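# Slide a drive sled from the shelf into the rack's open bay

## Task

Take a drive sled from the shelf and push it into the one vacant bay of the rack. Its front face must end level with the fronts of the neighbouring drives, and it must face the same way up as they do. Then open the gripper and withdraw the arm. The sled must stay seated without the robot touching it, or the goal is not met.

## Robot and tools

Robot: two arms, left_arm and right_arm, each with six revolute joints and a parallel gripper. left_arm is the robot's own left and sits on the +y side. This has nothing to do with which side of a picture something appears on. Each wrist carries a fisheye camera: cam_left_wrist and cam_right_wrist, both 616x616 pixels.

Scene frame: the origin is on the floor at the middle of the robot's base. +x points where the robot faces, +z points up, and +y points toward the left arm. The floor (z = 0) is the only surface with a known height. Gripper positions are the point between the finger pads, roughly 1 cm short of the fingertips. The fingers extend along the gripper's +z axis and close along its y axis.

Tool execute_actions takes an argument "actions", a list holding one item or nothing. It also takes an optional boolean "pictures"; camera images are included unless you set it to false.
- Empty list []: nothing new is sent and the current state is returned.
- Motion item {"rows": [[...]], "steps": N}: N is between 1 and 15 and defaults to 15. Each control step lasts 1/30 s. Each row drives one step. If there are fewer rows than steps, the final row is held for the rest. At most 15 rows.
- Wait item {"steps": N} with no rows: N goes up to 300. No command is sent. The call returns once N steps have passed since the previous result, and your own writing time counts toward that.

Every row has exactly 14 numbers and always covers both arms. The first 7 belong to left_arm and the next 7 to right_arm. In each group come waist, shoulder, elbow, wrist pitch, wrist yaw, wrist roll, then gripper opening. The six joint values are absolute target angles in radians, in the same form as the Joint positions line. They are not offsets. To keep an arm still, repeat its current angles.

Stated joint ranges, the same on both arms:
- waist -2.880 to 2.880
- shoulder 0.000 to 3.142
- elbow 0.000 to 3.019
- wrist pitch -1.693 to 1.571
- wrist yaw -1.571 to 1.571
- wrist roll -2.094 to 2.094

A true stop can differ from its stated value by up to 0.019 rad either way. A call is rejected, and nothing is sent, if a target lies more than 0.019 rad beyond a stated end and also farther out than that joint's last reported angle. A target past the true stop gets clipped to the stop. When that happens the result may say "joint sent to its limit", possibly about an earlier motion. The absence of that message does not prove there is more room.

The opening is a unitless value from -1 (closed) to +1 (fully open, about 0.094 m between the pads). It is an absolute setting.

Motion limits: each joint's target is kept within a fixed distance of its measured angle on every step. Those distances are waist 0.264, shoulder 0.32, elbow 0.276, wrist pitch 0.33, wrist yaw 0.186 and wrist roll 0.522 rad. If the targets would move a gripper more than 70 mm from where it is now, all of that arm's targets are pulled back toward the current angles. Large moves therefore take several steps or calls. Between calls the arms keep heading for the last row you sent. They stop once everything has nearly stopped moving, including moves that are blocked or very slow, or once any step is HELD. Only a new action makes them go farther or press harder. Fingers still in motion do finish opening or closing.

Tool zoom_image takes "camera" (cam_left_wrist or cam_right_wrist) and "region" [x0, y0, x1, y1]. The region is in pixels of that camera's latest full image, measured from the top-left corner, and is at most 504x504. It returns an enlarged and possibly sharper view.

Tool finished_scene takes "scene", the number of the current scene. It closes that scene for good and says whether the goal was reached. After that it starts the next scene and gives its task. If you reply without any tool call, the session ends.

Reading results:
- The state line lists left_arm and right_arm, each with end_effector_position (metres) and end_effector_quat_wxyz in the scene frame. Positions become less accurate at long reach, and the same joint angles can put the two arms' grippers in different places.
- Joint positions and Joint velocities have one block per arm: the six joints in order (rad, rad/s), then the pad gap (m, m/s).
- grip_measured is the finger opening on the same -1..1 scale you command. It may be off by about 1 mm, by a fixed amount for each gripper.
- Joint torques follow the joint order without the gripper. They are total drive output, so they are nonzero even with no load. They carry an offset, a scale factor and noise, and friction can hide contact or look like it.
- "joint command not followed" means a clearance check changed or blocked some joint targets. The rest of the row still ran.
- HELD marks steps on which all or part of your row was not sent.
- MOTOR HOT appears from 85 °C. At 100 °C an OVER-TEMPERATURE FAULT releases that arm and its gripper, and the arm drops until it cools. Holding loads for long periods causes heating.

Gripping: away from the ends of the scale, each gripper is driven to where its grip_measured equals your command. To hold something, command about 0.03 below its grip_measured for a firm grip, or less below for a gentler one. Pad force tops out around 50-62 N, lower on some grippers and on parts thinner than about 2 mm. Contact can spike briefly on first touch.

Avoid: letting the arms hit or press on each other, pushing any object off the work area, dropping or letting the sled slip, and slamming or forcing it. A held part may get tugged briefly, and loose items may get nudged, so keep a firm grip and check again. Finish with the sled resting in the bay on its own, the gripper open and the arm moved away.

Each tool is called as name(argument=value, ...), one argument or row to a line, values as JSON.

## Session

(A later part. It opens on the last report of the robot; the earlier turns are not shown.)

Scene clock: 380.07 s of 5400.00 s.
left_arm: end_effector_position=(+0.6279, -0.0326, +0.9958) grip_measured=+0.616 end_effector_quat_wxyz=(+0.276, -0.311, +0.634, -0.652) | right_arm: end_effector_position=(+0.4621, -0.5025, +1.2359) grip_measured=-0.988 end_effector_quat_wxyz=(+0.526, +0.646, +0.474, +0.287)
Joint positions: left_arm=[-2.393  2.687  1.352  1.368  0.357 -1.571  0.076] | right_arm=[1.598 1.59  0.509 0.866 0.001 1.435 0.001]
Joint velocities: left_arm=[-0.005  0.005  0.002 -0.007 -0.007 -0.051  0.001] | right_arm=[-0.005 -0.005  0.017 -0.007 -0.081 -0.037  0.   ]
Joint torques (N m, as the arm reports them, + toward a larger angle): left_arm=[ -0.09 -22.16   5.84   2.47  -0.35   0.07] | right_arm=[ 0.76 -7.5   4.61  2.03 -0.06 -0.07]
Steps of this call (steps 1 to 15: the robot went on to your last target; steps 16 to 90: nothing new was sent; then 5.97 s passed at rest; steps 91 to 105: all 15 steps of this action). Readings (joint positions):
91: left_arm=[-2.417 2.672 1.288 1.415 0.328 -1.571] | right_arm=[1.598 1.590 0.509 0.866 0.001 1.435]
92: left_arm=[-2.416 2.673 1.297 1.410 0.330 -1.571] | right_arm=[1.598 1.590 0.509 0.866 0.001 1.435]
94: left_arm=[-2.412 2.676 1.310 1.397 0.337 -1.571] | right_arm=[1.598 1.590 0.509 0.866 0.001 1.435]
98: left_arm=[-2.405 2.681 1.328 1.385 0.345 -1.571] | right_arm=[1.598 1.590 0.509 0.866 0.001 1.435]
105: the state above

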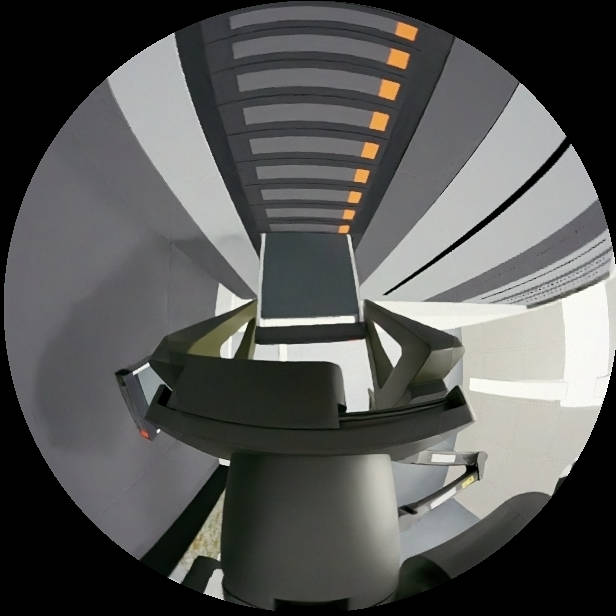

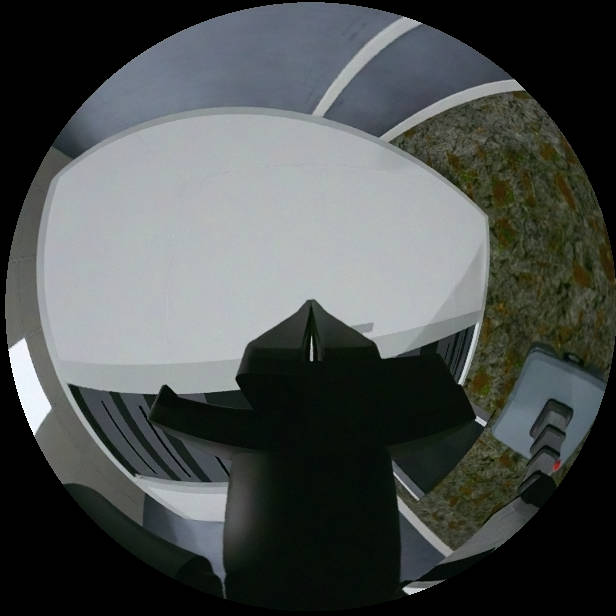

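execute_actions(
  actions=[
    {"rows":[[-2.37,2.672,1.427,1.354,0.36,-1.57,0.57,1.6,1.6,0.5,0.87,0,1.435,-0.988],[-2.37,2.672,1.427,1.354,0.36,-1.57,0.57,1.6,1.6,0.5,0.87,0,1.435,-0.988],[-2.37,2.672,1.427,1.354,0.36,-1.57,0.57,1.6,1.6,0.5,0.87,0,1.435,-0.988],[-2.36,2.679,1.454,1.333,0.37,-1.57,0.57,1.6,1.6,0.5,0.87,0,1.435,-0.988],[-2.36,2.679,1.454,1.333,0.37,-1.57,0.57,1.6,1.6,0.5,0.87,0,1.435,-0.988],[-2.36,2.679,1.454,1.333,0.37,-1.57,0.57,1.6,1.6,0.5,0.87,0,1.435,-0.988],[-2.35,2.686,1.481,1.312,0.38,-1.57,0.57,1.6,1.6,0.5,0.87,0,1.435,-0.988],[-2.35,2.686,1.481,1.312,0.38,-1.57,0.57,1.6,1.6,0.5,0.87,0,1.435,-0.988],[-2.35,2.686,1.481,1.312,0.38,-1.57,0.57,1.6,1.6,0.5,0.87,0,1.435,-0.988],[-2.34,2.693,1.508,1.291,0.39,-1.57,0.57,1.6,1.6,0.5,0.87,0,1.435,-0.988],[-2.34,2.693,1.508,1.291,0.39,-1.57,0.57,1.6,1.6,0.5,0.87,0,1.435,-0.988],[-2.34,2.693,1.508,1.291,0.39,-1.57,0.57,1.6,1.6,0.5,0.87,0,1.435,-0.988],[-2.33,2.70,1.535,1.27,0.40,-1.57,0.57,1.6,1.6,0.5,0.87,0,1.435,-0.988]],"steps":15},
  ],
)

execute_actions(
  actions=[
    {"rows":[[-2.33,2.70,1.535,1.27,0.40,-1.57,0.57,1.6,1.6,0.5,0.87,0,1.435,-0.988]],"steps":8},
  ],
)

Scene clock: 392.67 s of 5400.00 s.
left_arm: end_effector_position=(+0.6565, -0.0358, +0.9935) grip_measured=+0.616 end_effector_quat_wxyz=(+0.271, -0.292, +0.640, -0.657) | right_arm: end_effector_position=(+0.4621, -0.5025, +1.2359) grip_measured=-0.988 end_effector_quat_wxyz=(+0.526, +0.646, +0.474, +0.287)
Joint positions: left_arm=[-2.371  2.712  1.453  1.296  0.418 -1.555  0.076] | right_arm=[1.598 1.59  0.509 0.866 0.001 1.435 0.001]
Joint velocities: left_arm=[ 0.024  0.044  0.173 -0.1    0.037 -0.022 -0.001] | right_arm=[-0.015 -0.015  0.002 -0.007  0.066 -0.051 -0.   ]
Joint torques (N m, as the arm reports them, + toward a larger angle): left_arm=[  1.89 -22.15   8.03   1.23  -1.06  -0.17] | right_arm=[ 0.66 -7.62  4.56  2.04 -0.06 -0.08]
Steps of this call (steps 1 to 15: the robot went on to your last target; steps 16 to 90: nothing new was sent; then 9.10 s passed at rest; steps 91 to 105: all 15 steps of this action). Readings (joint positions):
91: left_arm=[-2.393 2.687 1.355 1.365 0.361 -1.571] | right_arm=[1.598 1.590 0.509 0.866 0.001 1.435]
92: left_arm=[-2.393 2.688 1.362 1.360 0.362 -1.571] | right_arm=[1.598 1.590 0.509 0.866 0.001 1.435]
94: left_arm=[-2.390 2.691 1.375 1.350 0.368 -1.571] | right_arm=[1.598 1.590 0.509 0.866 0.001 1.435]
98: left_arm=[-2.382 2.699 1.404 1.330 0.388 -1.564] | right_arm=[1.598 1.590 0.509 0.866 0.001 1.435]
105: the state above

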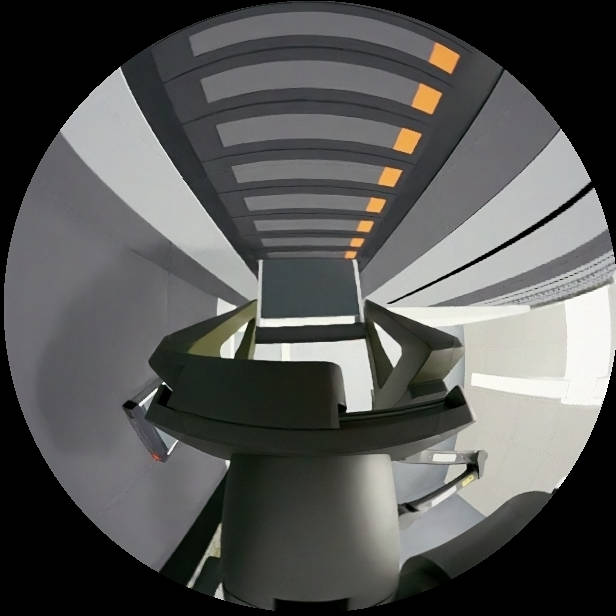

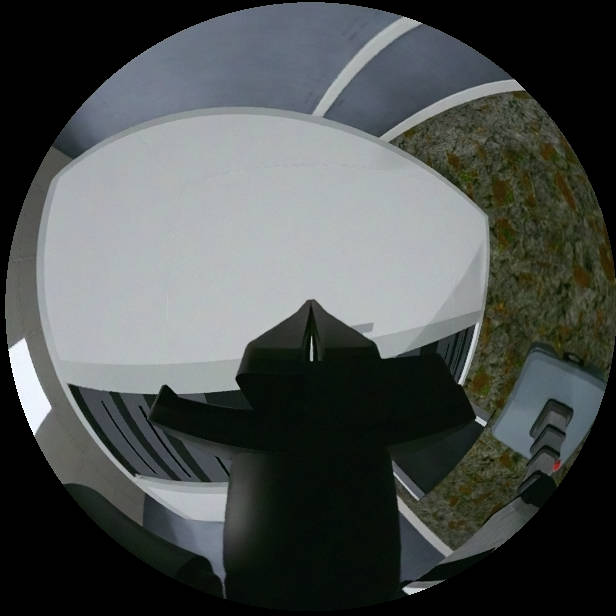

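Scene clock: 392.93 s of 5400.00 s.
left_arm: end_effector_position=(+0.6579, -0.0358, +0.9933) grip_measured=+0.616 end_effector_quat_wxyz=(+0.271, -0.291, +0.641, -0.657) | right_arm: end_effector_position=(+0.4621, -0.5025, +1.2359) grip_measured=-0.988 end_effector_quat_wxyz=(+0.526, +0.646, +0.474, +0.287)
Joint positions: left_arm=[-2.37   2.713  1.458  1.292  0.42  -1.553  0.076] | right_arm=[1.598 1.59  0.509 0.866 0.001 1.435 0.001]
Joint velocities: left_arm=[ 0.005 -0.015  0.007 -0.012 -0.037  0.037 -0.001] | right_arm=[-0.005  0.005  0.002  0.022  0.022 -0.007  0.   ]
Joint torques (N m, as the arm reports them, + toward a larger angle): left_arm=[  2.46 -22.54   8.25   1.1   -0.96  -0.12] | right_arm=[ 0.85 -7.43  4.59  2.01 -0.05 -0.06]
Steps of this call (steps 1 to 8: all 8 steps of this action). Readings (joint positions):
1: left_arm=[-2.370 2.713 1.457 1.293 0.420 -1.554] | right_arm=[1.598 1.590 0.509 0.866 0.001 1.435]
2: left_arm=[-2.370 2.713 1.458 1.293 0.420 -1.553] | right_arm=[1.598 1.590 0.509 0.866 0.001 1.435]
4: left_arm=[-2.370 2.713 1.458 1.292 0.420 -1.553] | right_arm=[1.598 1.590 0.509 0.866 0.001 1.435]
8: the state above

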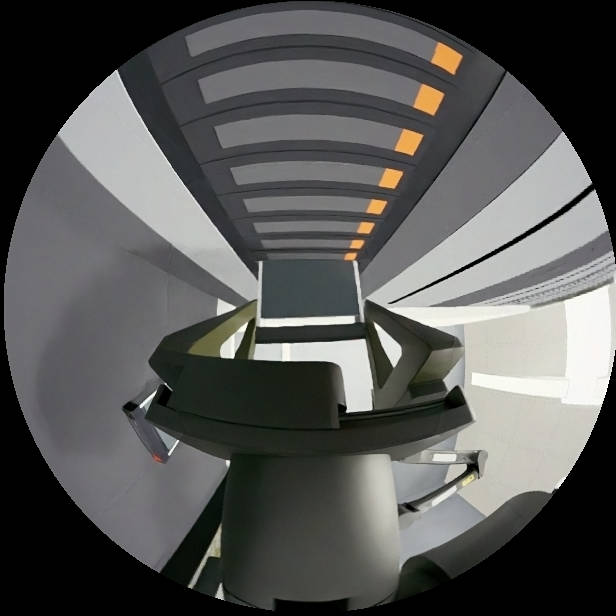

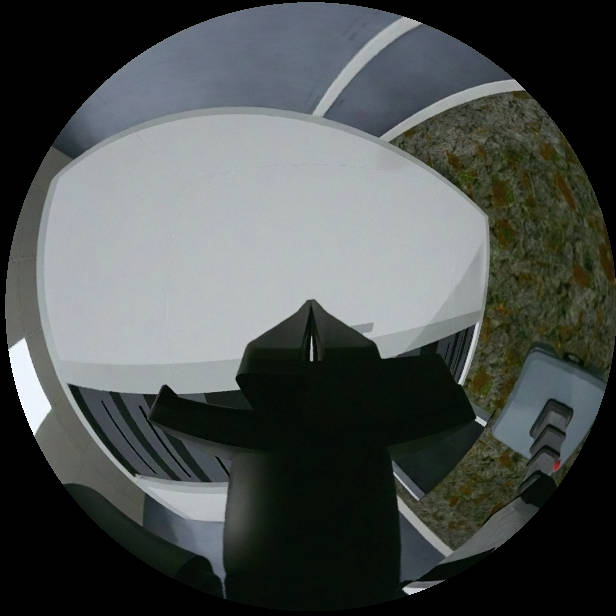

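execute_actions(
  actions=[
    {"rows":[[-2.375,2.69,1.47,1.31,0.42,-1.555,0.57,1.6,1.6,0.5,0.87,0,1.435,-0.988],[-2.375,2.69,1.47,1.31,0.42,-1.555,0.57,1.6,1.6,0.5,0.87,0,1.435,-0.988],[-2.375,2.69,1.47,1.31,0.42,-1.555,0.57,1.6,1.6,0.5,0.87,0,1.435,-0.988],[-2.375,2.69,1.47,1.31,0.42,-1.555,1,1.6,1.6,0.5,0.87,0,1.435,-0.988]],"steps":15},
  ],
)

execute_actions(
  actions=[
    {"rows":[[-2.42,2.63,1.2,1.49,0.33,-1.57,1,1.6,1.6,0.5,0.87,0,1.435,-0.988]],"steps":15},
  ],
)

Scene clock: 403.17 s of 5400.00 s.
left_arm: end_effector_position=(+0.6574, -0.0372, +0.9946) grip_measured=+1.000 end_effector_quat_wxyz=(+0.271, -0.288, +0.641, -0.657) | right_arm: end_effector_position=(+0.4621, -0.5025, +1.2359) grip_measured=-0.988 end_effector_quat_wxyz=(+0.526, +0.646, +0.474, +0.287)
Joint positions: left_arm=[-2.371  2.711  1.458  1.293  0.423 -1.551  0.094] | right_arm=[1.598 1.59  0.509 0.866 0.001 1.435 0.001]
Joint velocities: left_arm=[ 0.005 -0.005 -0.007 -0.007 -0.022 -0.037  0.   ] | right_arm=[-0.015 -0.005  0.012  0.007 -0.051 -0.037 -0.001]
Joint torques (N m, as the arm reports them, + toward a larger angle): left_arm=[ -1.64 -23.19   4.16   2.89  -0.15   0.02] | right_arm=[ 0.79 -7.69  4.56  2.   -0.06 -0.07]
Steps of this call (steps 1 to 15: the robot went on to your last target; steps 16 to 90: nothing new was sent; then 6.73 s passed at rest; steps 91 to 105: all 15 steps of this action). Readings (joint positions):
91: left_arm=[-2.371 2.713 1.458 1.293 0.423 -1.551] | right_arm=[1.598 1.590 0.509 0.866 0.001 1.435]
92: left_arm=[-2.371 2.713 1.458 1.293 0.423 -1.551] | right_arm=[1.598 1.590 0.509 0.866 0.001 1.435]
94: left_arm=[-2.371 2.713 1.458 1.293 0.423 -1.551] | right_arm=[1.598 1.590 0.509 0.866 0.001 1.435]
98: left_arm=[-2.371 2.711 1.458 1.293 0.423 -1.551] | right_arm=[1.598 1.590 0.509 0.866 0.001 1.435]
105: the state above

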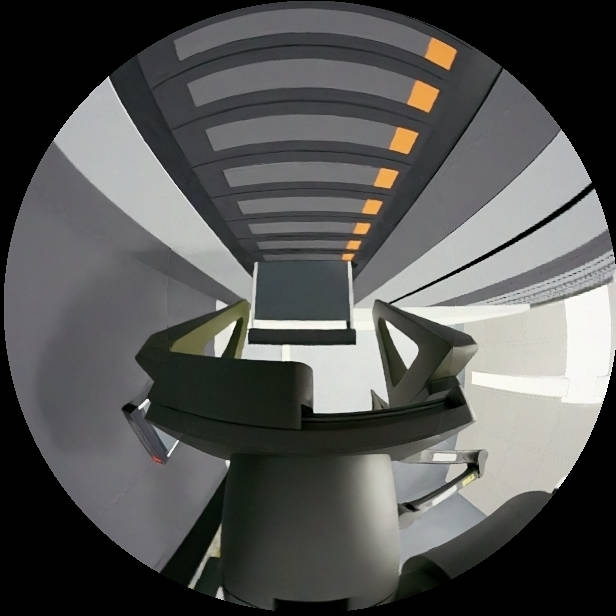

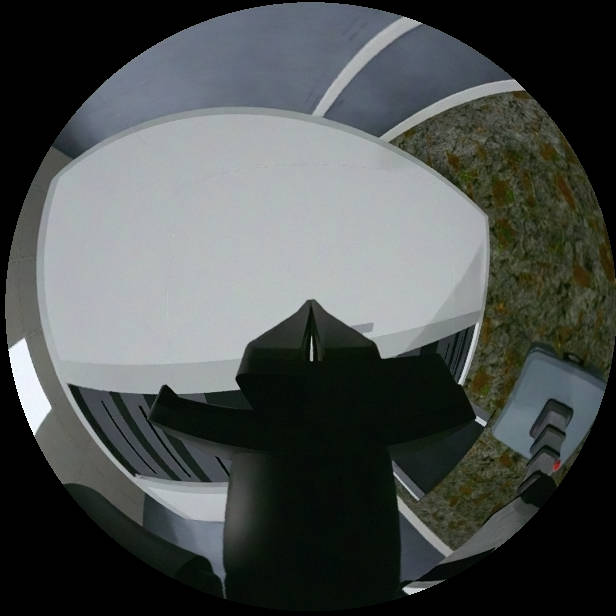

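Scene clock: 403.67 s of 5400.00 s.
left_arm: end_effector_position=(+0.5748, -0.0293, +1.0012) grip_measured=+1.000 end_effector_quat_wxyz=(+0.273, -0.310, +0.642, -0.646) | right_arm: end_effector_position=(+0.4621, -0.5025, +1.2359) grip_measured=-0.988 end_effector_quat_wxyz=(+0.526, +0.646, +0.474, +0.287)
Joint positions: left_arm=[-2.423  2.644  1.188  1.467  0.333 -1.557  0.094] | right_arm=[1.598 1.59  0.509 0.866 0.001 1.435 0.001]
Joint velocities: left_arm=[ 0.005 -0.005 -0.012 -0.002  0.007 -0.007  0.   ] | right_arm=[-0.005 -0.005 -0.002 -0.007  0.051 -0.007  0.001]
Joint torques (N m, as the arm reports them, + toward a larger angle): left_arm=[ -0.68 -20.08   2.73   3.19  -0.14  -0.07] | right_arm=[ 0.61 -7.5   4.54  2.02 -0.06 -0.06]
Steps of this call (steps 1 to 15: all 15 steps of this action). Readings (joint positions):
1: left_arm=[-2.375 2.705 1.429 1.321 0.378 -1.552] | right_arm=[1.598 1.590 0.509 0.866 0.001 1.435]
2: left_arm=[-2.377 2.683 1.365 1.369 0.349 -1.553] | right_arm=[1.598 1.590 0.509 0.866 0.001 1.435]
4: left_arm=[-2.388 2.645 1.239 1.438 0.336 -1.554] | right_arm=[1.598 1.590 0.509 0.866 0.001 1.435]
8: left_arm=[-2.415 2.644 1.188 1.464 0.335 -1.556] | right_arm=[1.598 1.590 0.509 0.866 0.001 1.435]
15: the state above

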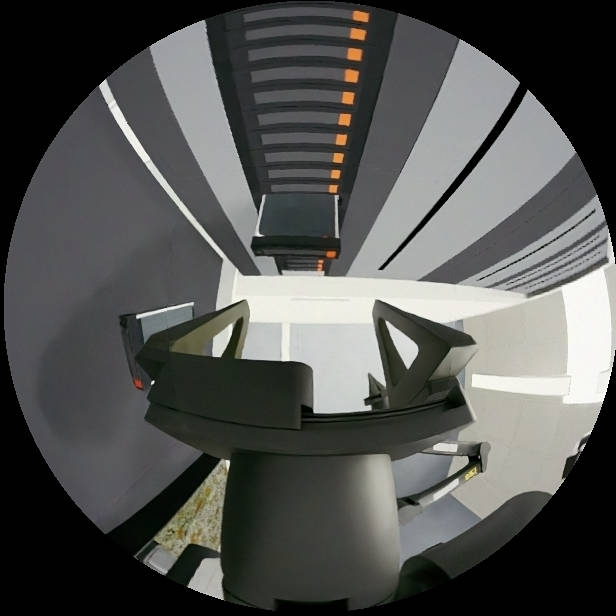

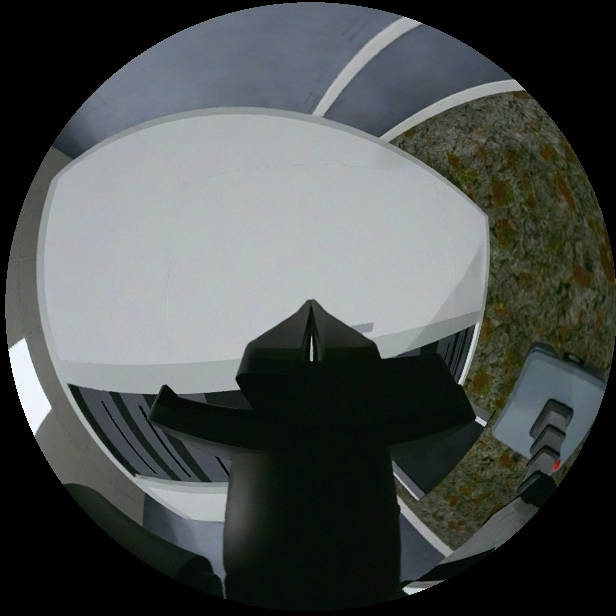

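execute_actions(
  actions=[
    {"rows":[[-2.423,2.63,1.2,1.49,0.33,-1.57,-1,1.6,1.6,0.5,0.87,0,1.435,-0.988]],"steps":15},
  ],
)

execute_actions(
  actions=[
    {"rows":[[-2.40,2.65,1.32,1.41,0.34,-1.57,-1,1.6,1.6,0.5,0.87,0,1.435,-0.988],[-2.40,2.65,1.32,1.41,0.34,-1.57,-1,1.6,1.6,0.5,0.87,0,1.435,-0.988],[-2.40,2.65,1.32,1.41,0.34,-1.57,-1,1.6,1.6,0.5,0.87,0,1.435,-0.988],[-2.40,2.65,1.32,1.41,0.34,-1.57,-1,1.6,1.6,0.5,0.87,0,1.435,-0.988],[-2.40,2.65,1.32,1.41,0.34,-1.57,-1,1.6,1.6,0.5,0.87,0,1.435,-0.988],[-2.40,2.65,1.32,1.41,0.34,-1.57,-1,1.6,1.6,0.5,0.87,0,1.435,-0.988],[-2.385,2.665,1.385,1.37,0.36,-1.57,-1,1.6,1.6,0.5,0.87,0,1.435,-0.988]],"steps":15},
  ],
)

Scene clock: 417.50 s of 5400.00 s.
left_arm: end_effector_position=(+0.5748, -0.0293, +1.0012) grip_measured=-0.982 end_effector_quat_wxyz=(+0.273, -0.310, +0.642, -0.646) | right_arm: end_effector_position=(+0.4621, -0.5025, +1.2359) grip_measured=-0.988 end_effector_quat_wxyz=(+0.526, +0.646, +0.474, +0.287)
Joint positions: left_arm=[-2.423  2.644  1.188  1.467  0.333 -1.557  0.001] | right_arm=[1.598 1.59  0.509 0.866 0.001 1.435 0.001]
Joint velocities: left_arm=[-0.015  0.005  0.007  0.012 -0.007 -0.022  0.001] | right_arm=[-0.005  0.005  0.002 -0.027 -0.037 -0.007 -0.   ]
Joint torques (N m, as the arm reports them, + toward a larger angle): left_arm=[ -1.23 -20.03   2.74   3.12  -0.15  -0.07] | right_arm=[ 0.66 -7.72  4.54  2.02 -0.06 -0.08]
Steps of this call (steps 1 to 15: the robot went on to your last target; steps 16 to 90: nothing new was sent; then 10.33 s passed at rest; steps 91 to 105: all 15 steps of this action). Readings (joint positions):
91: left_arm=[-2.423 2.644 1.188 1.467 0.333 -1.557] | right_arm=[1.598 1.590 0.509 0.866 0.001 1.435]
92: left_arm=[-2.423 2.644 1.188 1.467 0.333 -1.557] | right_arm=[1.598 1.590 0.509 0.866 0.001 1.435]
94: left_arm=[-2.423 2.644 1.188 1.467 0.333 -1.557] | right_arm=[1.598 1.590 0.509 0.866 0.001 1.435]
98: left_arm=[-2.423 2.644 1.188 1.467 0.333 -1.557] | right_arm=[1.598 1.590 0.509 0.866 0.001 1.435]
105: the state above

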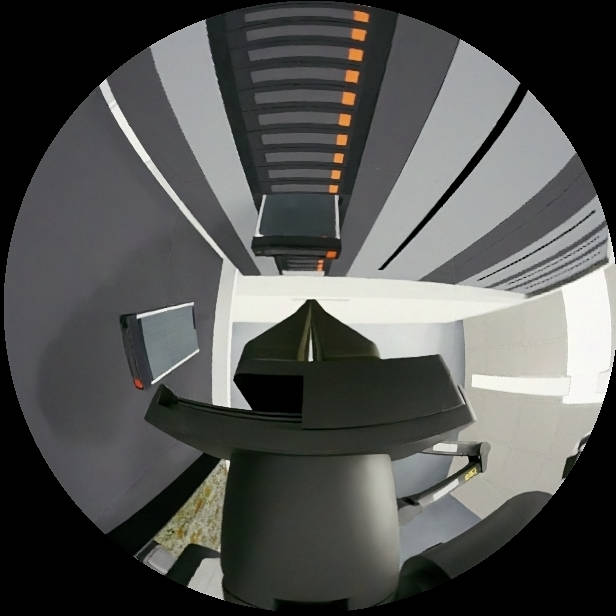

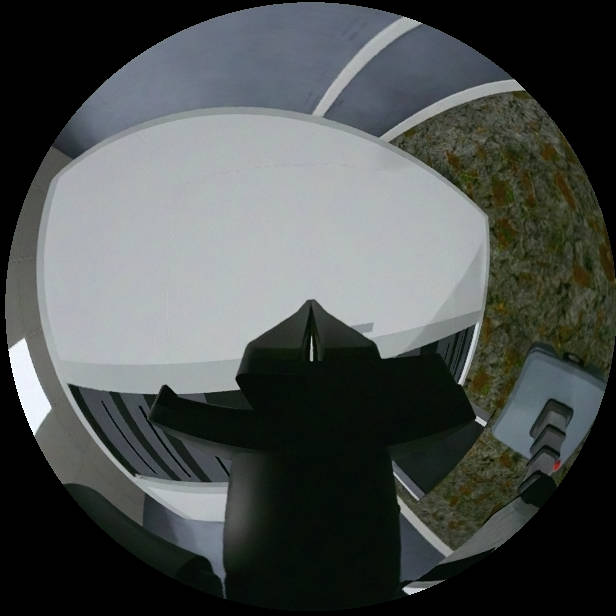

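Scene clock: 418.00 s of 5400.00 s.
left_arm: end_effector_position=(+0.6408, -0.0326, +1.0211) grip_measured=-0.982 end_effector_quat_wxyz=(-0.296, +0.295, -0.622, +0.662) | right_arm: end_effector_position=(+0.4621, -0.5025, +1.2359) grip_measured=-0.988 end_effector_quat_wxyz=(+0.526, +0.646, +0.474, +0.287)
Joint positions: left_arm=[-2.389  2.66   1.364  1.382  0.356 -1.558  0.001] | right_arm=[1.598 1.59  0.509 0.866 0.001 1.435 0.001]
Joint velocities: left_arm=[-0.005 -0.005 -0.007 -0.027 -0.022 -0.095 -0.   ] | right_arm=[ 0.005 -0.005 -0.002  0.007 -0.081 -0.037 -0.001]
Joint torques (N m, as the arm reports them, + toward a larger angle): left_arm=[ -0.93 -19.96   4.45   1.42   0.15  -0.06] | right_arm=[ 0.48 -7.59  4.54  1.99 -0.06 -0.07]
Steps of this call (steps 1 to 15: all 15 steps of this action). Readings (joint positions):
1: left_arm=[-2.422 2.645 1.199 1.458 0.336 -1.557] | right_arm=[1.598 1.590 0.509 0.866 0.001 1.435]
2: left_arm=[-2.421 2.651 1.222 1.444 0.337 -1.558] | right_arm=[1.598 1.590 0.509 0.866 0.001 1.435]
4: left_arm=[-2.416 2.660 1.275 1.426 0.337 -1.558] | right_arm=[1.598 1.590 0.509 0.866 0.001 1.435]
8: left_arm=[-2.405 2.659 1.333 1.402 0.355 -1.558] | right_arm=[1.598 1.590 0.509 0.866 0.001 1.435]
15: the state above

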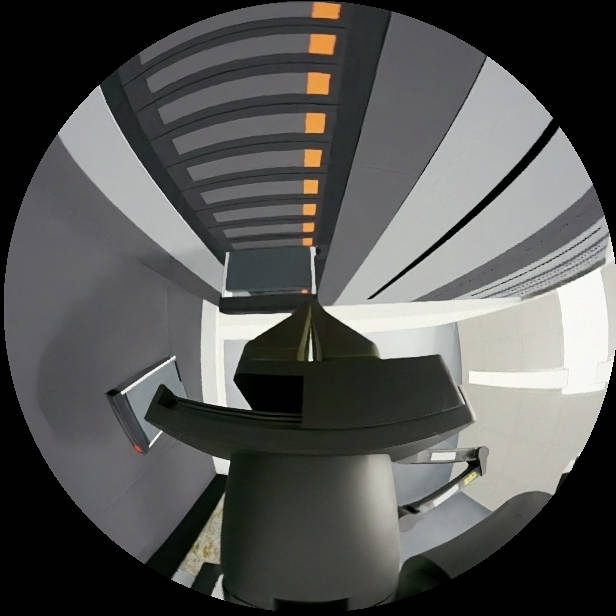

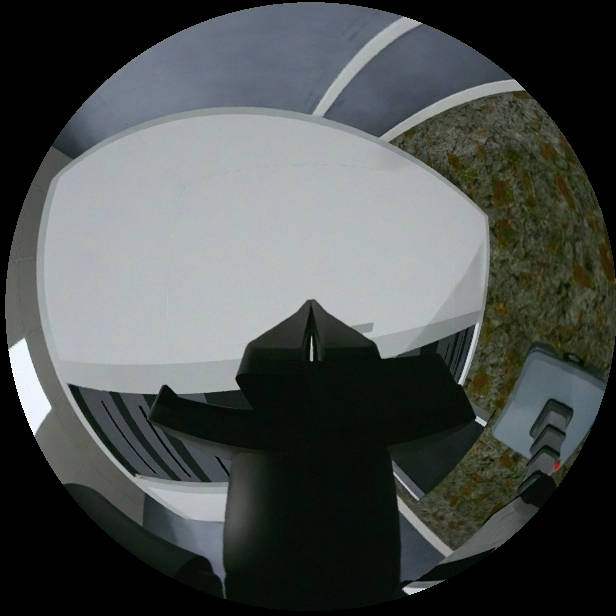

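execute_actions(
  actions=[
    {"rows":[[-2.41,2.65,1.25,1.45,0.33,-1.57,-1,1.6,1.6,0.5,0.87,0,1.435,-0.988],[-2.41,2.65,1.25,1.45,0.33,-1.57,-1,1.6,1.6,0.5,0.87,0,1.435,-0.988],[-2.41,2.65,1.25,1.45,0.33,-1.57,-1,1.6,1.6,0.5,0.87,0,1.435,-0.988],[-2.41,2.65,1.25,1.45,0.33,-1.57,-1,1.6,1.6,0.5,0.87,0,1.435,-0.988],[-2.41,2.65,1.25,1.45,0.33,-1.57,-1,1.6,1.6,0.5,0.87,0,1.435,-0.988],[-2.41,2.65,1.25,1.45,0.33,-1.57,-1,1.6,1.6,0.5,0.87,0,1.435,-0.988],[-2.41,2.65,1.25,1.45,0.33,-1.57,-1,1.6,1.6,0.5,0.87,0,1.435,-0.988],[-2.405,2.68,1.26,1.45,0.33,-1.57,-1,1.6,1.6,0.5,0.87,0,1.435,-0.988]],"steps":15},
  ],
)

Scene clock: 427.60 s of 5400.00 s.
left_arm: end_effector_position=(+0.5928, -0.0213, +0.9852) grip_measured=-0.982 end_effector_quat_wxyz=(+0.276, -0.321, +0.643, -0.638) | right_arm: end_effector_position=(+0.4621, -0.5025, +1.2359) grip_measured=-0.988 end_effector_quat_wxyz=(+0.526, +0.646, +0.474, +0.287)
Joint positions: left_arm=[-2.401  2.677  1.246  1.426  0.333 -1.558  0.001] | right_arm=[1.598 1.59  0.509 0.866 0.001 1.435 0.001]
Joint velocities: left_arm=[-0.005 -0.005 -0.017 -0.012  0.007  0.037 -0.   ] | right_arm=[-0.015 -0.005  0.022 -0.012 -0.051  0.022  0.   ]
Joint torques (N m, as the arm reports them, + toward a larger angle): left_arm=[ -1.48 -18.81   3.07   3.18  -0.14  -0.06] | right_arm=[ 0.63 -7.65  4.55  2.04 -0.06 -0.06]
Steps of this call (steps 1 to 15: the robot went on to your last target; steps 16 to 90: nothing new was sent; then 6.10 s passed at rest; steps 91 to 105: all 15 steps of this action). Readings (joint positions):
91: left_arm=[-2.390 2.659 1.350 1.389 0.343 -1.558] | right_arm=[1.598 1.590 0.509 0.866 0.001 1.435]
92: left_arm=[-2.391 2.651 1.323 1.405 0.336 -1.558] | right_arm=[1.598 1.590 0.509 0.866 0.001 1.435]
94: left_arm=[-2.394 2.646 1.272 1.424 0.334 -1.558] | right_arm=[1.598 1.590 0.509 0.866 0.001 1.435]
98: left_arm=[-2.400 2.660 1.245 1.426 0.334 -1.558] | right_arm=[1.598 1.590 0.509 0.866 0.001 1.435]
105: the state above

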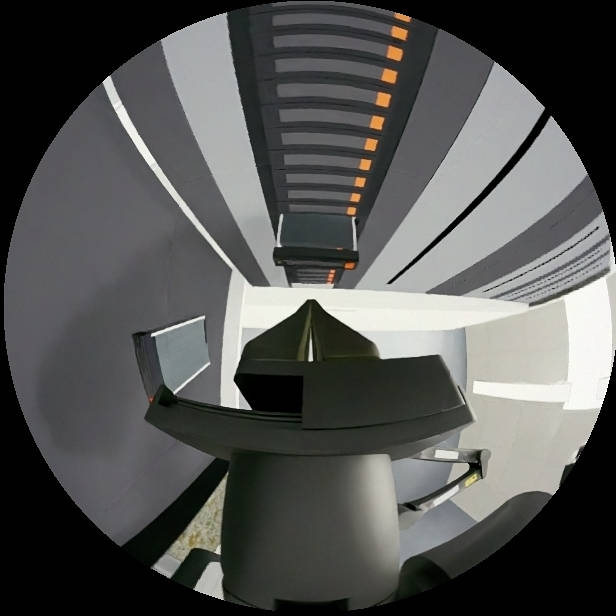

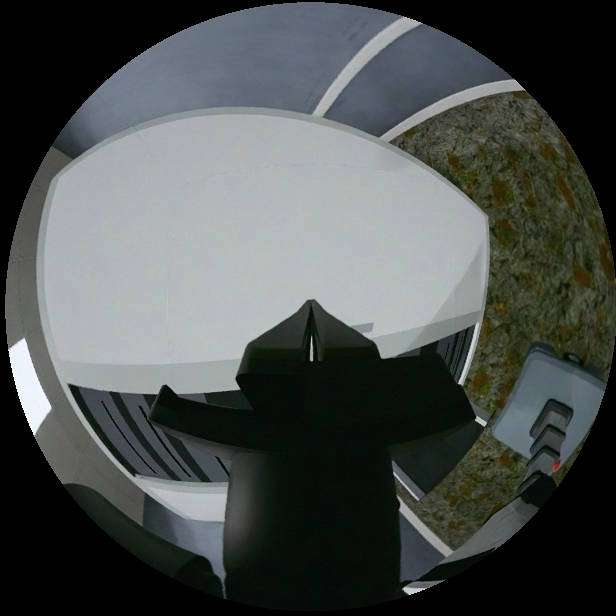

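execute_actions(
  actions=[
    {"rows":[[-2.39,2.685,1.34,1.39,0.345,-1.57,-1,1.6,1.6,0.5,0.87,0,1.435,-0.988]],"steps":15},
  ],
)

Scene clock: 434.63 s of 5400.00 s.
left_arm: end_effector_position=(+0.6184, -0.0317, +0.9953) grip_measured=-0.982 end_effector_quat_wxyz=(+0.285, -0.308, +0.633, -0.651) | right_arm: end_effector_position=(+0.4621, -0.5025, +1.2359) grip_measured=-0.988 end_effector_quat_wxyz=(+0.526, +0.646, +0.474, +0.287)
Joint positions: left_arm=[-2.4    2.688  1.327  1.401  0.342 -1.558  0.001] | right_arm=[1.598 1.59  0.509 0.866 0.001 1.435 0.001]
Joint velocities: left_arm=[-0.015 -0.005 -0.017  0.002  0.007  0.022 -0.   ] | right_arm=[ 0.005  0.015  0.002  0.012 -0.051  0.007 -0.   ]
Joint torques (N m, as the arm reports them, + toward a larger angle): left_arm=[ -0.36 -20.47   3.4    1.61   0.15  -0.07] | right_arm=[ 0.68 -7.66  4.55  2.01 -0.07 -0.07]
Steps of this call (steps 1 to 15: the robot went on to your last target; steps 16 to 90: nothing new was sent; then 3.53 s passed at rest; steps 91 to 105: all 15 steps of this action). Readings (joint positions):
91: left_arm=[-2.401 2.678 1.253 1.422 0.338 -1.558] | right_arm=[1.598 1.590 0.509 0.866 0.001 1.435]
92: left_arm=[-2.401 2.683 1.269 1.414 0.341 -1.558] | right_arm=[1.598 1.590 0.509 0.866 0.001 1.435]
94: left_arm=[-2.401 2.688 1.302 1.404 0.342 -1.558] | right_arm=[1.598 1.590 0.509 0.866 0.001 1.435]
98: left_arm=[-2.400 2.688 1.327 1.402 0.342 -1.558] | right_arm=[1.598 1.590 0.509 0.866 0.001 1.435]
105: the state above

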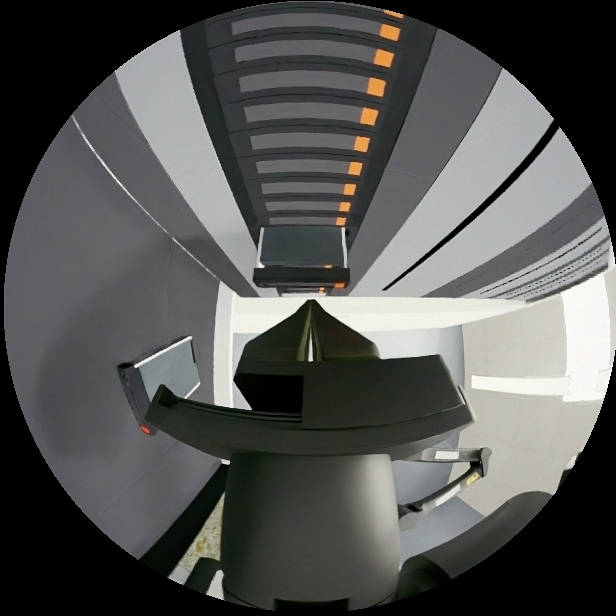

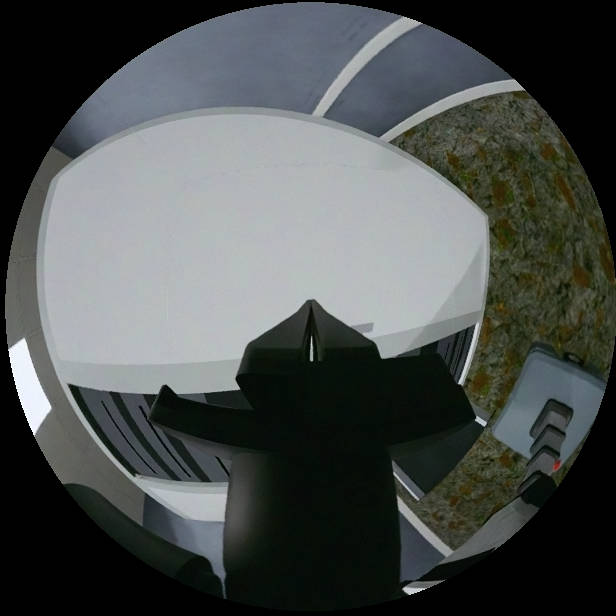

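execute_actions(
  actions=[
    {"rows":[[-2.42,2.685,1.34,1.39,0.335,-1.57,-1,1.6,1.6,0.5,0.87,0,1.435,-0.988],[-2.42,2.685,1.34,1.39,0.335,-1.57,-1,1.6,1.6,0.5,0.87,0,1.435,-0.988],[-2.42,2.685,1.34,1.39,0.335,-1.57,-1,1.6,1.6,0.5,0.87,0,1.435,-0.988],[-2.42,2.685,1.34,1.39,0.335,-1.57,-1,1.6,1.6,0.5,0.87,0,1.435,-0.988],[-2.42,2.685,1.34,1.39,0.335,-1.57,-1,1.6,1.6,0.5,0.87,0,1.435,-0.988],[-2.42,2.685,1.34,1.39,0.335,-1.57,-1,1.6,1.6,0.5,0.87,0,1.435,-0.988],[-2.39,2.70,1.43,1.33,0.35,-1.57,-1,1.6,1.6,0.5,0.87,0,1.435,-0.988]],"steps":15},
  ],
)

Scene clock: 448.63 s of 5400.00 s.
left_arm: end_effector_position=(+0.6439, -0.0413, +0.9986) grip_measured=-0.982 end_effector_quat_wxyz=(+0.287, -0.303, +0.630, -0.655) | right_arm: end_effector_position=(+0.4621, -0.5025, +1.2359) grip_measured=-0.988 end_effector_quat_wxyz=(+0.526, +0.646, +0.474, +0.287)
Joint positions: left_arm=[-2.399  2.701  1.411  1.343  0.348 -1.558  0.001] | right_arm=[1.598 1.59  0.509 0.866 0.001 1.435 0.001]
Joint velocities: left_arm=[ 0.024 -0.015 -0.017 -0.002 -0.081  0.007  0.   ] | right_arm=[-0.005 -0.015  0.012 -0.017  0.037 -0.081 -0.   ]
Joint torques (N m, as the arm reports them, + toward a larger angle): left_arm=[ -0.52 -20.78   4.28   1.66   0.09  -0.06] | right_arm=[ 0.7  -7.64  4.56  2.02 -0.06 -0.07]
Steps of this call (steps 1 to 15: the robot went on to your last target; steps 16 to 90: nothing new was sent; then 10.50 s passed at rest; steps 91 to 105: all 15 steps of this action). Readings (joint positions):
91: left_arm=[-2.401 2.688 1.327 1.401 0.340 -1.558] | right_arm=[1.598 1.590 0.509 0.866 0.001 1.435]
92: left_arm=[-2.402 2.688 1.327 1.401 0.339 -1.558] | right_arm=[1.598 1.590 0.509 0.866 0.001 1.435]
94: left_arm=[-2.404 2.688 1.327 1.401 0.338 -1.558] | right_arm=[1.598 1.590 0.509 0.866 0.001 1.435]
98: left_arm=[-2.408 2.693 1.352 1.370 0.347 -1.558] | right_arm=[1.598 1.590 0.509 0.866 0.001 1.435]
105: the state above

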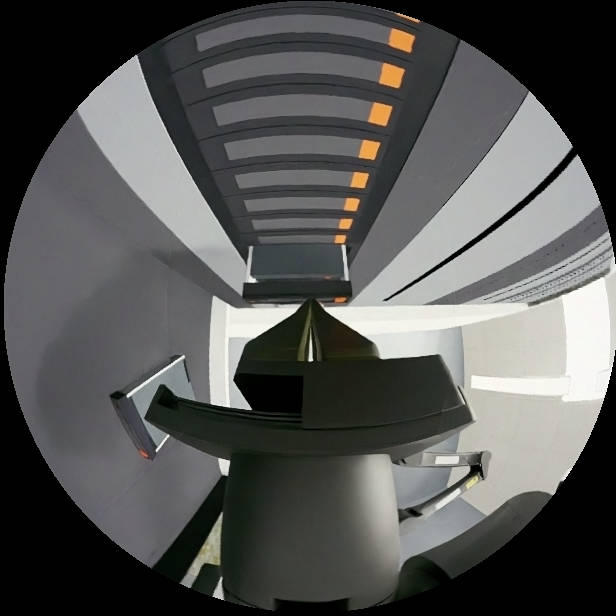

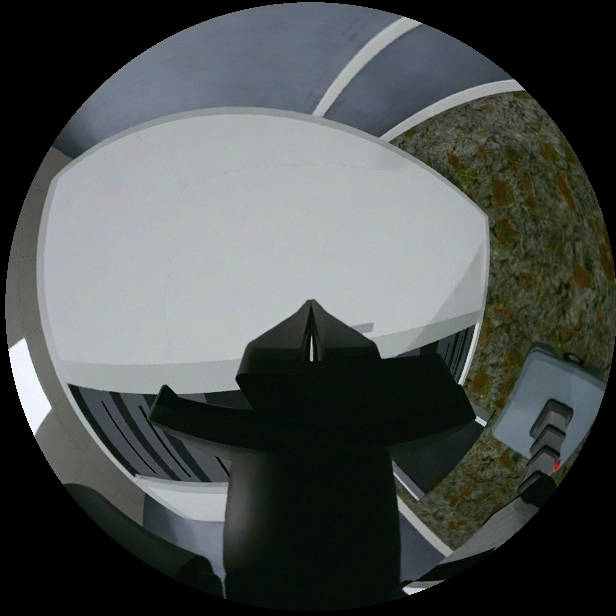

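execute_actions(
  actions=[
    {"rows":[[-2.38,2.71,1.47,1.30,0.36,-1.57,-1,1.6,1.6,0.5,0.87,0,1.435,-0.988],[-2.38,2.71,1.47,1.30,0.36,-1.57,-1,1.6,1.6,0.5,0.87,0,1.435,-0.988],[-2.38,2.71,1.47,1.30,0.36,-1.57,-1,1.6,1.6,0.5,0.87,0,1.435,-0.988],[-2.38,2.71,1.47,1.30,0.36,-1.57,-1,1.6,1.6,0.5,0.87,0,1.435,-0.988],[-2.38,2.71,1.47,1.30,0.36,-1.57,-1,1.6,1.6,0.5,0.87,0,1.435,-0.988],[-2.365,2.725,1.53,1.26,0.375,-1.57,-1,1.6,1.6,0.5,0.87,0,1.435,-0.988]],"steps":15},
  ],
)

Scene clock: 456.00 s of 5400.00 s.
left_arm: end_effector_position=(+0.6751, -0.0380, +0.9992) grip_measured=-0.982 end_effector_quat_wxyz=(+0.286, -0.300, +0.631, -0.656) | right_arm: end_effector_position=(+0.4621, -0.5025, +1.2359) grip_measured=-0.988 end_effector_quat_wxyz=(+0.526, +0.646, +0.474, +0.287)
Joint positions: left_arm=[-2.374  2.719  1.503  1.272  0.378 -1.558  0.001] | right_arm=[1.598 1.59  0.509 0.866 0.001 1.435 0.001]
Joint velocities: left_arm=[-0.005 -0.015 -0.007 -0.007 -0.037 -0.037 -0.001] | right_arm=[-0.005  0.005 -0.017 -0.012 -0.022 -0.051  0.   ]
Joint torques (N m, as the arm reports them, + toward a larger angle): left_arm=[ -0.76 -20.97   5.37   1.51  -0.15  -0.06] | right_arm=[ 0.76 -7.5   4.58  2.07 -0.06 -0.08]
Steps of this call (steps 1 to 15: the robot went on to your last target; steps 16 to 90: nothing new was sent; then 3.87 s passed at rest; steps 91 to 105: all 15 steps of this action). Readings (joint positions):
91: left_arm=[-2.398 2.701 1.414 1.335 0.353 -1.558] | right_arm=[1.598 1.590 0.509 0.866 0.001 1.435]
92: left_arm=[-2.397 2.703 1.420 1.326 0.356 -1.558] | right_arm=[1.598 1.590 0.509 0.866 0.001 1.435]
94: left_arm=[-2.395 2.705 1.433 1.315 0.357 -1.558] | right_arm=[1.598 1.590 0.509 0.866 0.001 1.435]
98: left_arm=[-2.386 2.715 1.478 1.283 0.372 -1.558] | right_arm=[1.598 1.590 0.509 0.866 0.001 1.435]
105: the state above

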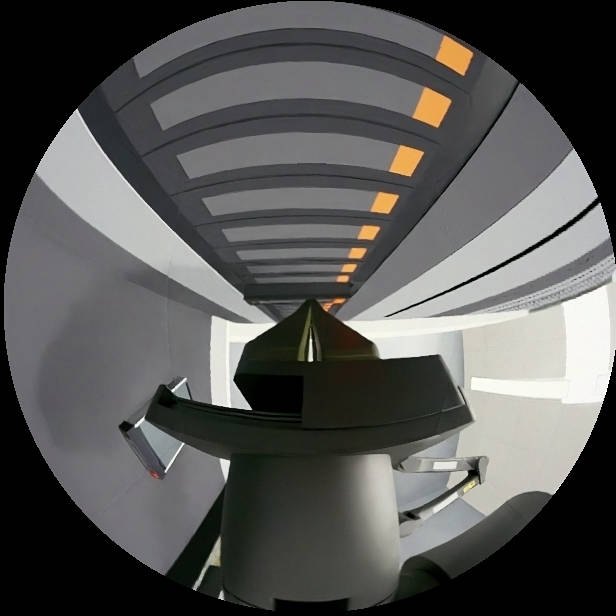

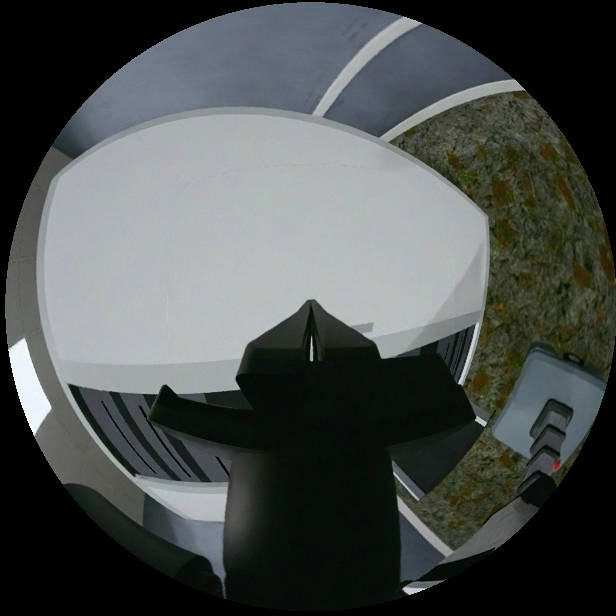

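The sled is being pushed in; continuing for the last stretch.

execute_actions(
  actions=[
    {"rows":[[-2.355,2.735,1.57,1.23,0.385,-1.57,-1,1.6,1.6,0.5,0.87,0,1.435,-0.988],[-2.355,2.735,1.57,1.23,0.385,-1.57,-1,1.6,1.6,0.5,0.87,0,1.435,-0.988],[-2.355,2.735,1.57,1.23,0.385,-1.57,-1,1.6,1.6,0.5,0.87,0,1.435,-0.988],[-2.355,2.735,1.57,1.23,0.385,-1.57,-1,1.6,1.6,0.5,0.87,0,1.435,-0.988],[-2.355,2.735,1.57,1.23,0.385,-1.57,-1,1.6,1.6,0.5,0.87,0,1.435,-0.988],[-2.345,2.745,1.61,1.20,0.395,-1.57,-1,1.6,1.6,0.5,0.87,0,1.435,-0.988]],"steps":15},
  ],
)

zoom_image(
  camera="cam_left_wrist",
  region=[220,230,400,340],
)

Scene clock: 462.83 s of 5400.00 s.
left_arm: end_effector_position=(+0.6882, -0.0401, +0.9943) grip_measured=-0.982 end_effector_quat_wxyz=(+0.277, -0.297, +0.637, -0.655) | right_arm: end_effector_position=(+0.4621, -0.5025, +1.2359) grip_measured=-0.988 end_effector_quat_wxyz=(+0.526, +0.646, +0.474, +0.287)
Joint positions: left_arm=[-2.365  2.735  1.555  1.222  0.406 -1.558  0.001] | right_arm=[1.598 1.59  0.509 0.866 0.001 1.435 0.001]
Joint velocities: left_arm=[-0.024 -0.005  0.012  0.007 -0.022 -0.007 -0.   ] | right_arm=[-0.005 -0.024  0.012  0.002 -0.007 -0.022  0.   ]
Joint torques (N m, as the arm reports them, + toward a larger angle): left_arm=[  0.48 -21.33   7.35   1.07  -0.51  -0.07] | right_arm=[ 0.76 -7.4   4.54  1.99 -0.07 -0.07]
Steps of this call (steps 1 to 15: the robot went on to your last target; steps 16 to 90: nothing new was sent; then 3.33 s passed at rest; steps 91 to 105: all 15 steps of this action). Readings (joint positions):
91: left_arm=[-2.374 2.720 1.506 1.266 0.381 -1.558] | right_arm=[1.598 1.590 0.509 0.866 0.001 1.435]
92: left_arm=[-2.374 2.723 1.514 1.257 0.384 -1.558] | right_arm=[1.598 1.590 0.509 0.866 0.001 1.435]
94: left_arm=[-2.371 2.727 1.529 1.246 0.384 -1.558] | right_arm=[1.598 1.590 0.509 0.866 0.001 1.435]
98: left_arm=[-2.365 2.734 1.555 1.225 0.405 -1.558] | right_arm=[1.598 1.590 0.509 0.866 0.001 1.435]
105: the state above

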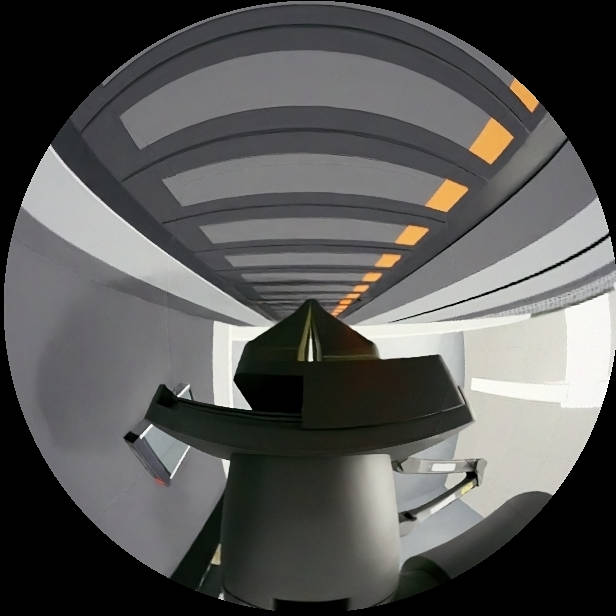

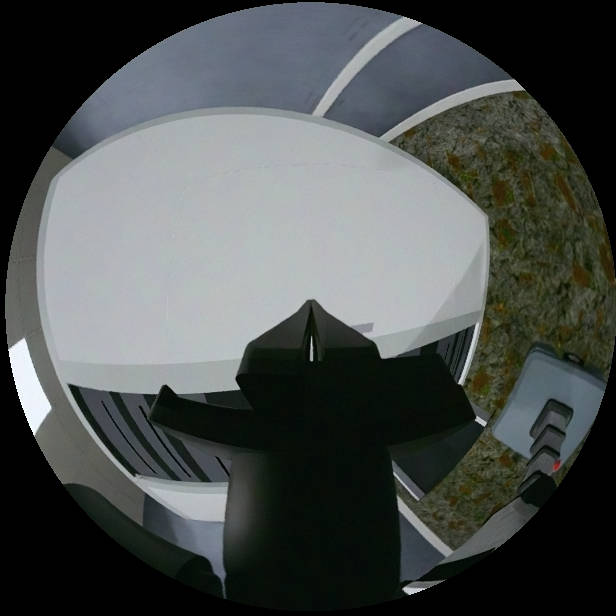

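Region (220, 230, 400, 340) of cam_left_wrist's 616x616 image, scaled by 2.800, with more detail than that image has.

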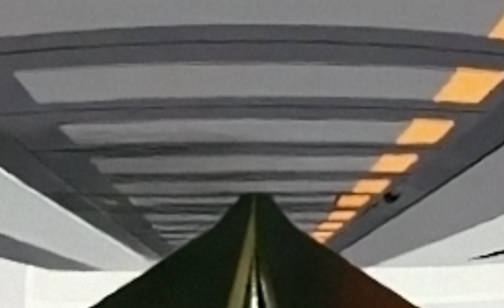

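The push has stopped against something solid, and the row looks continuous. Backing off to check.

execute_actions(
  actions=[
    {"rows":[[-2.40,2.66,1.3,1.42,0.34,-1.57,-1,1.6,1.6,0.5,0.87,0,1.435,-0.988]],"steps":15},
  ],
)

zoom_image(
  camera="cam_left_wrist",
  region=[200,130,420,300],
)

Scene clock: 466.97 s of 5400.00 s.
left_arm: end_effector_position=(+0.6081, -0.0268, +0.9910) grip_measured=-0.983 end_effector_quat_wxyz=(+0.277, -0.315, +0.640, -0.643) | right_arm: end_effector_position=(+0.4621, -0.5025, +1.2359) grip_measured=-0.988 end_effector_quat_wxyz=(+0.526, +0.646, +0.474, +0.287)
Joint positions: left_arm=[-2.398  2.676  1.288  1.397  0.343 -1.558  0.001] | right_arm=[1.598 1.59  0.509 0.866 0.001 1.435 0.001]
Joint velocities: left_arm=[-0.005 -0.005 -0.007 -0.007  0.007 -0.037 -0.   ] | right_arm=[ 0.005 -0.005  0.002 -0.002  0.022 -0.051 -0.   ]
Joint torques (N m, as the arm reports them, + toward a larger angle): left_arm=[ -1.22 -21.08   3.22   3.17  -0.16  -0.06] | right_arm=[ 0.66 -7.65  4.61  2.03 -0.07 -0.07]
Steps of this call (steps 1 to 15: the robot went on to your last target; steps 16 to 90: nothing new was sent; then 0.63 s passed at rest; steps 91 to 105: all 15 steps of this action). Readings (joint positions):
91: left_arm=[-2.369 2.728 1.522 1.252 0.377 -1.558] | right_arm=[1.598 1.590 0.509 0.866 0.001 1.435]
92: left_arm=[-2.372 2.704 1.453 1.305 0.355 -1.558] | right_arm=[1.598 1.590 0.509 0.866 0.001 1.435]
94: left_arm=[-2.380 2.671 1.332 1.372 0.346 -1.558] | right_arm=[1.598 1.590 0.509 0.866 0.001 1.435]
98: left_arm=[-2.395 2.676 1.288 1.393 0.344 -1.558] | right_arm=[1.598 1.590 0.509 0.866 0.001 1.435]
105: the state above

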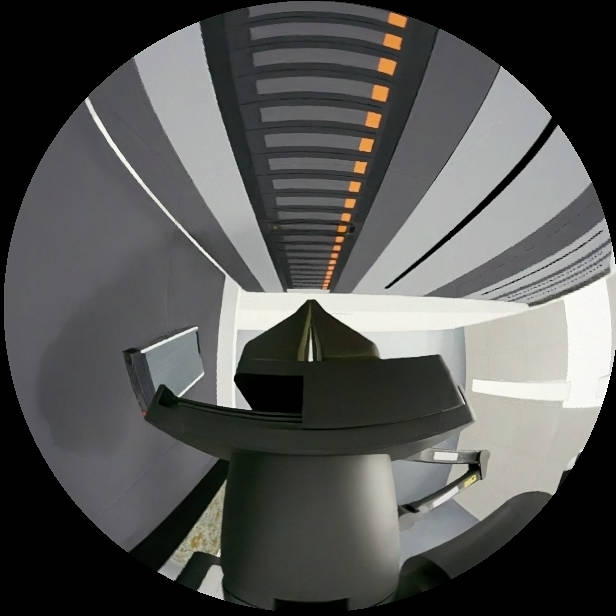

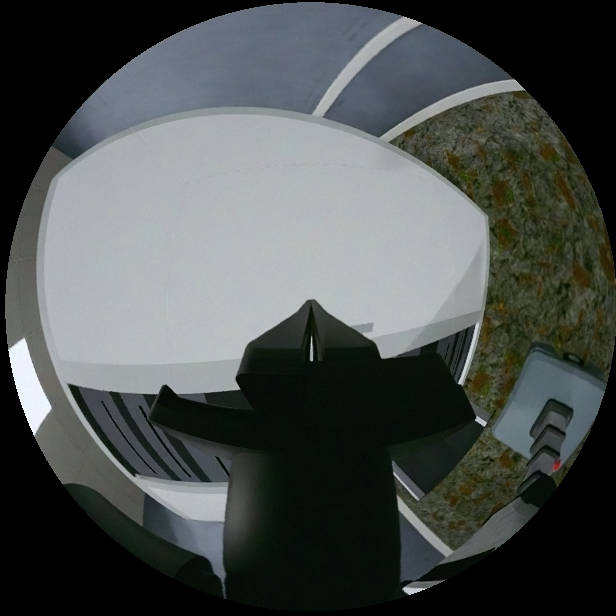

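Region (200, 130, 420, 300) of cam_left_wrist's 616x616 image, scaled by 2.291, with more detail than that image has; it fills the top 389 rows of this view, and the rest is white.

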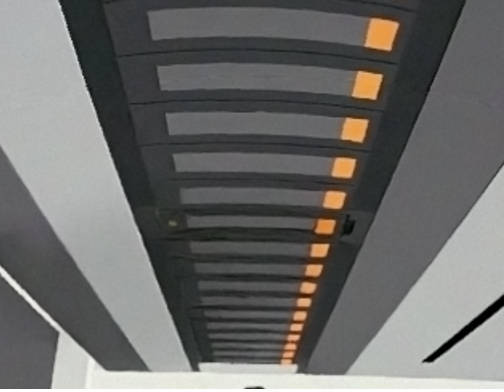

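finished_scene(
  scene=1,
)

The scene is finished: the task was done.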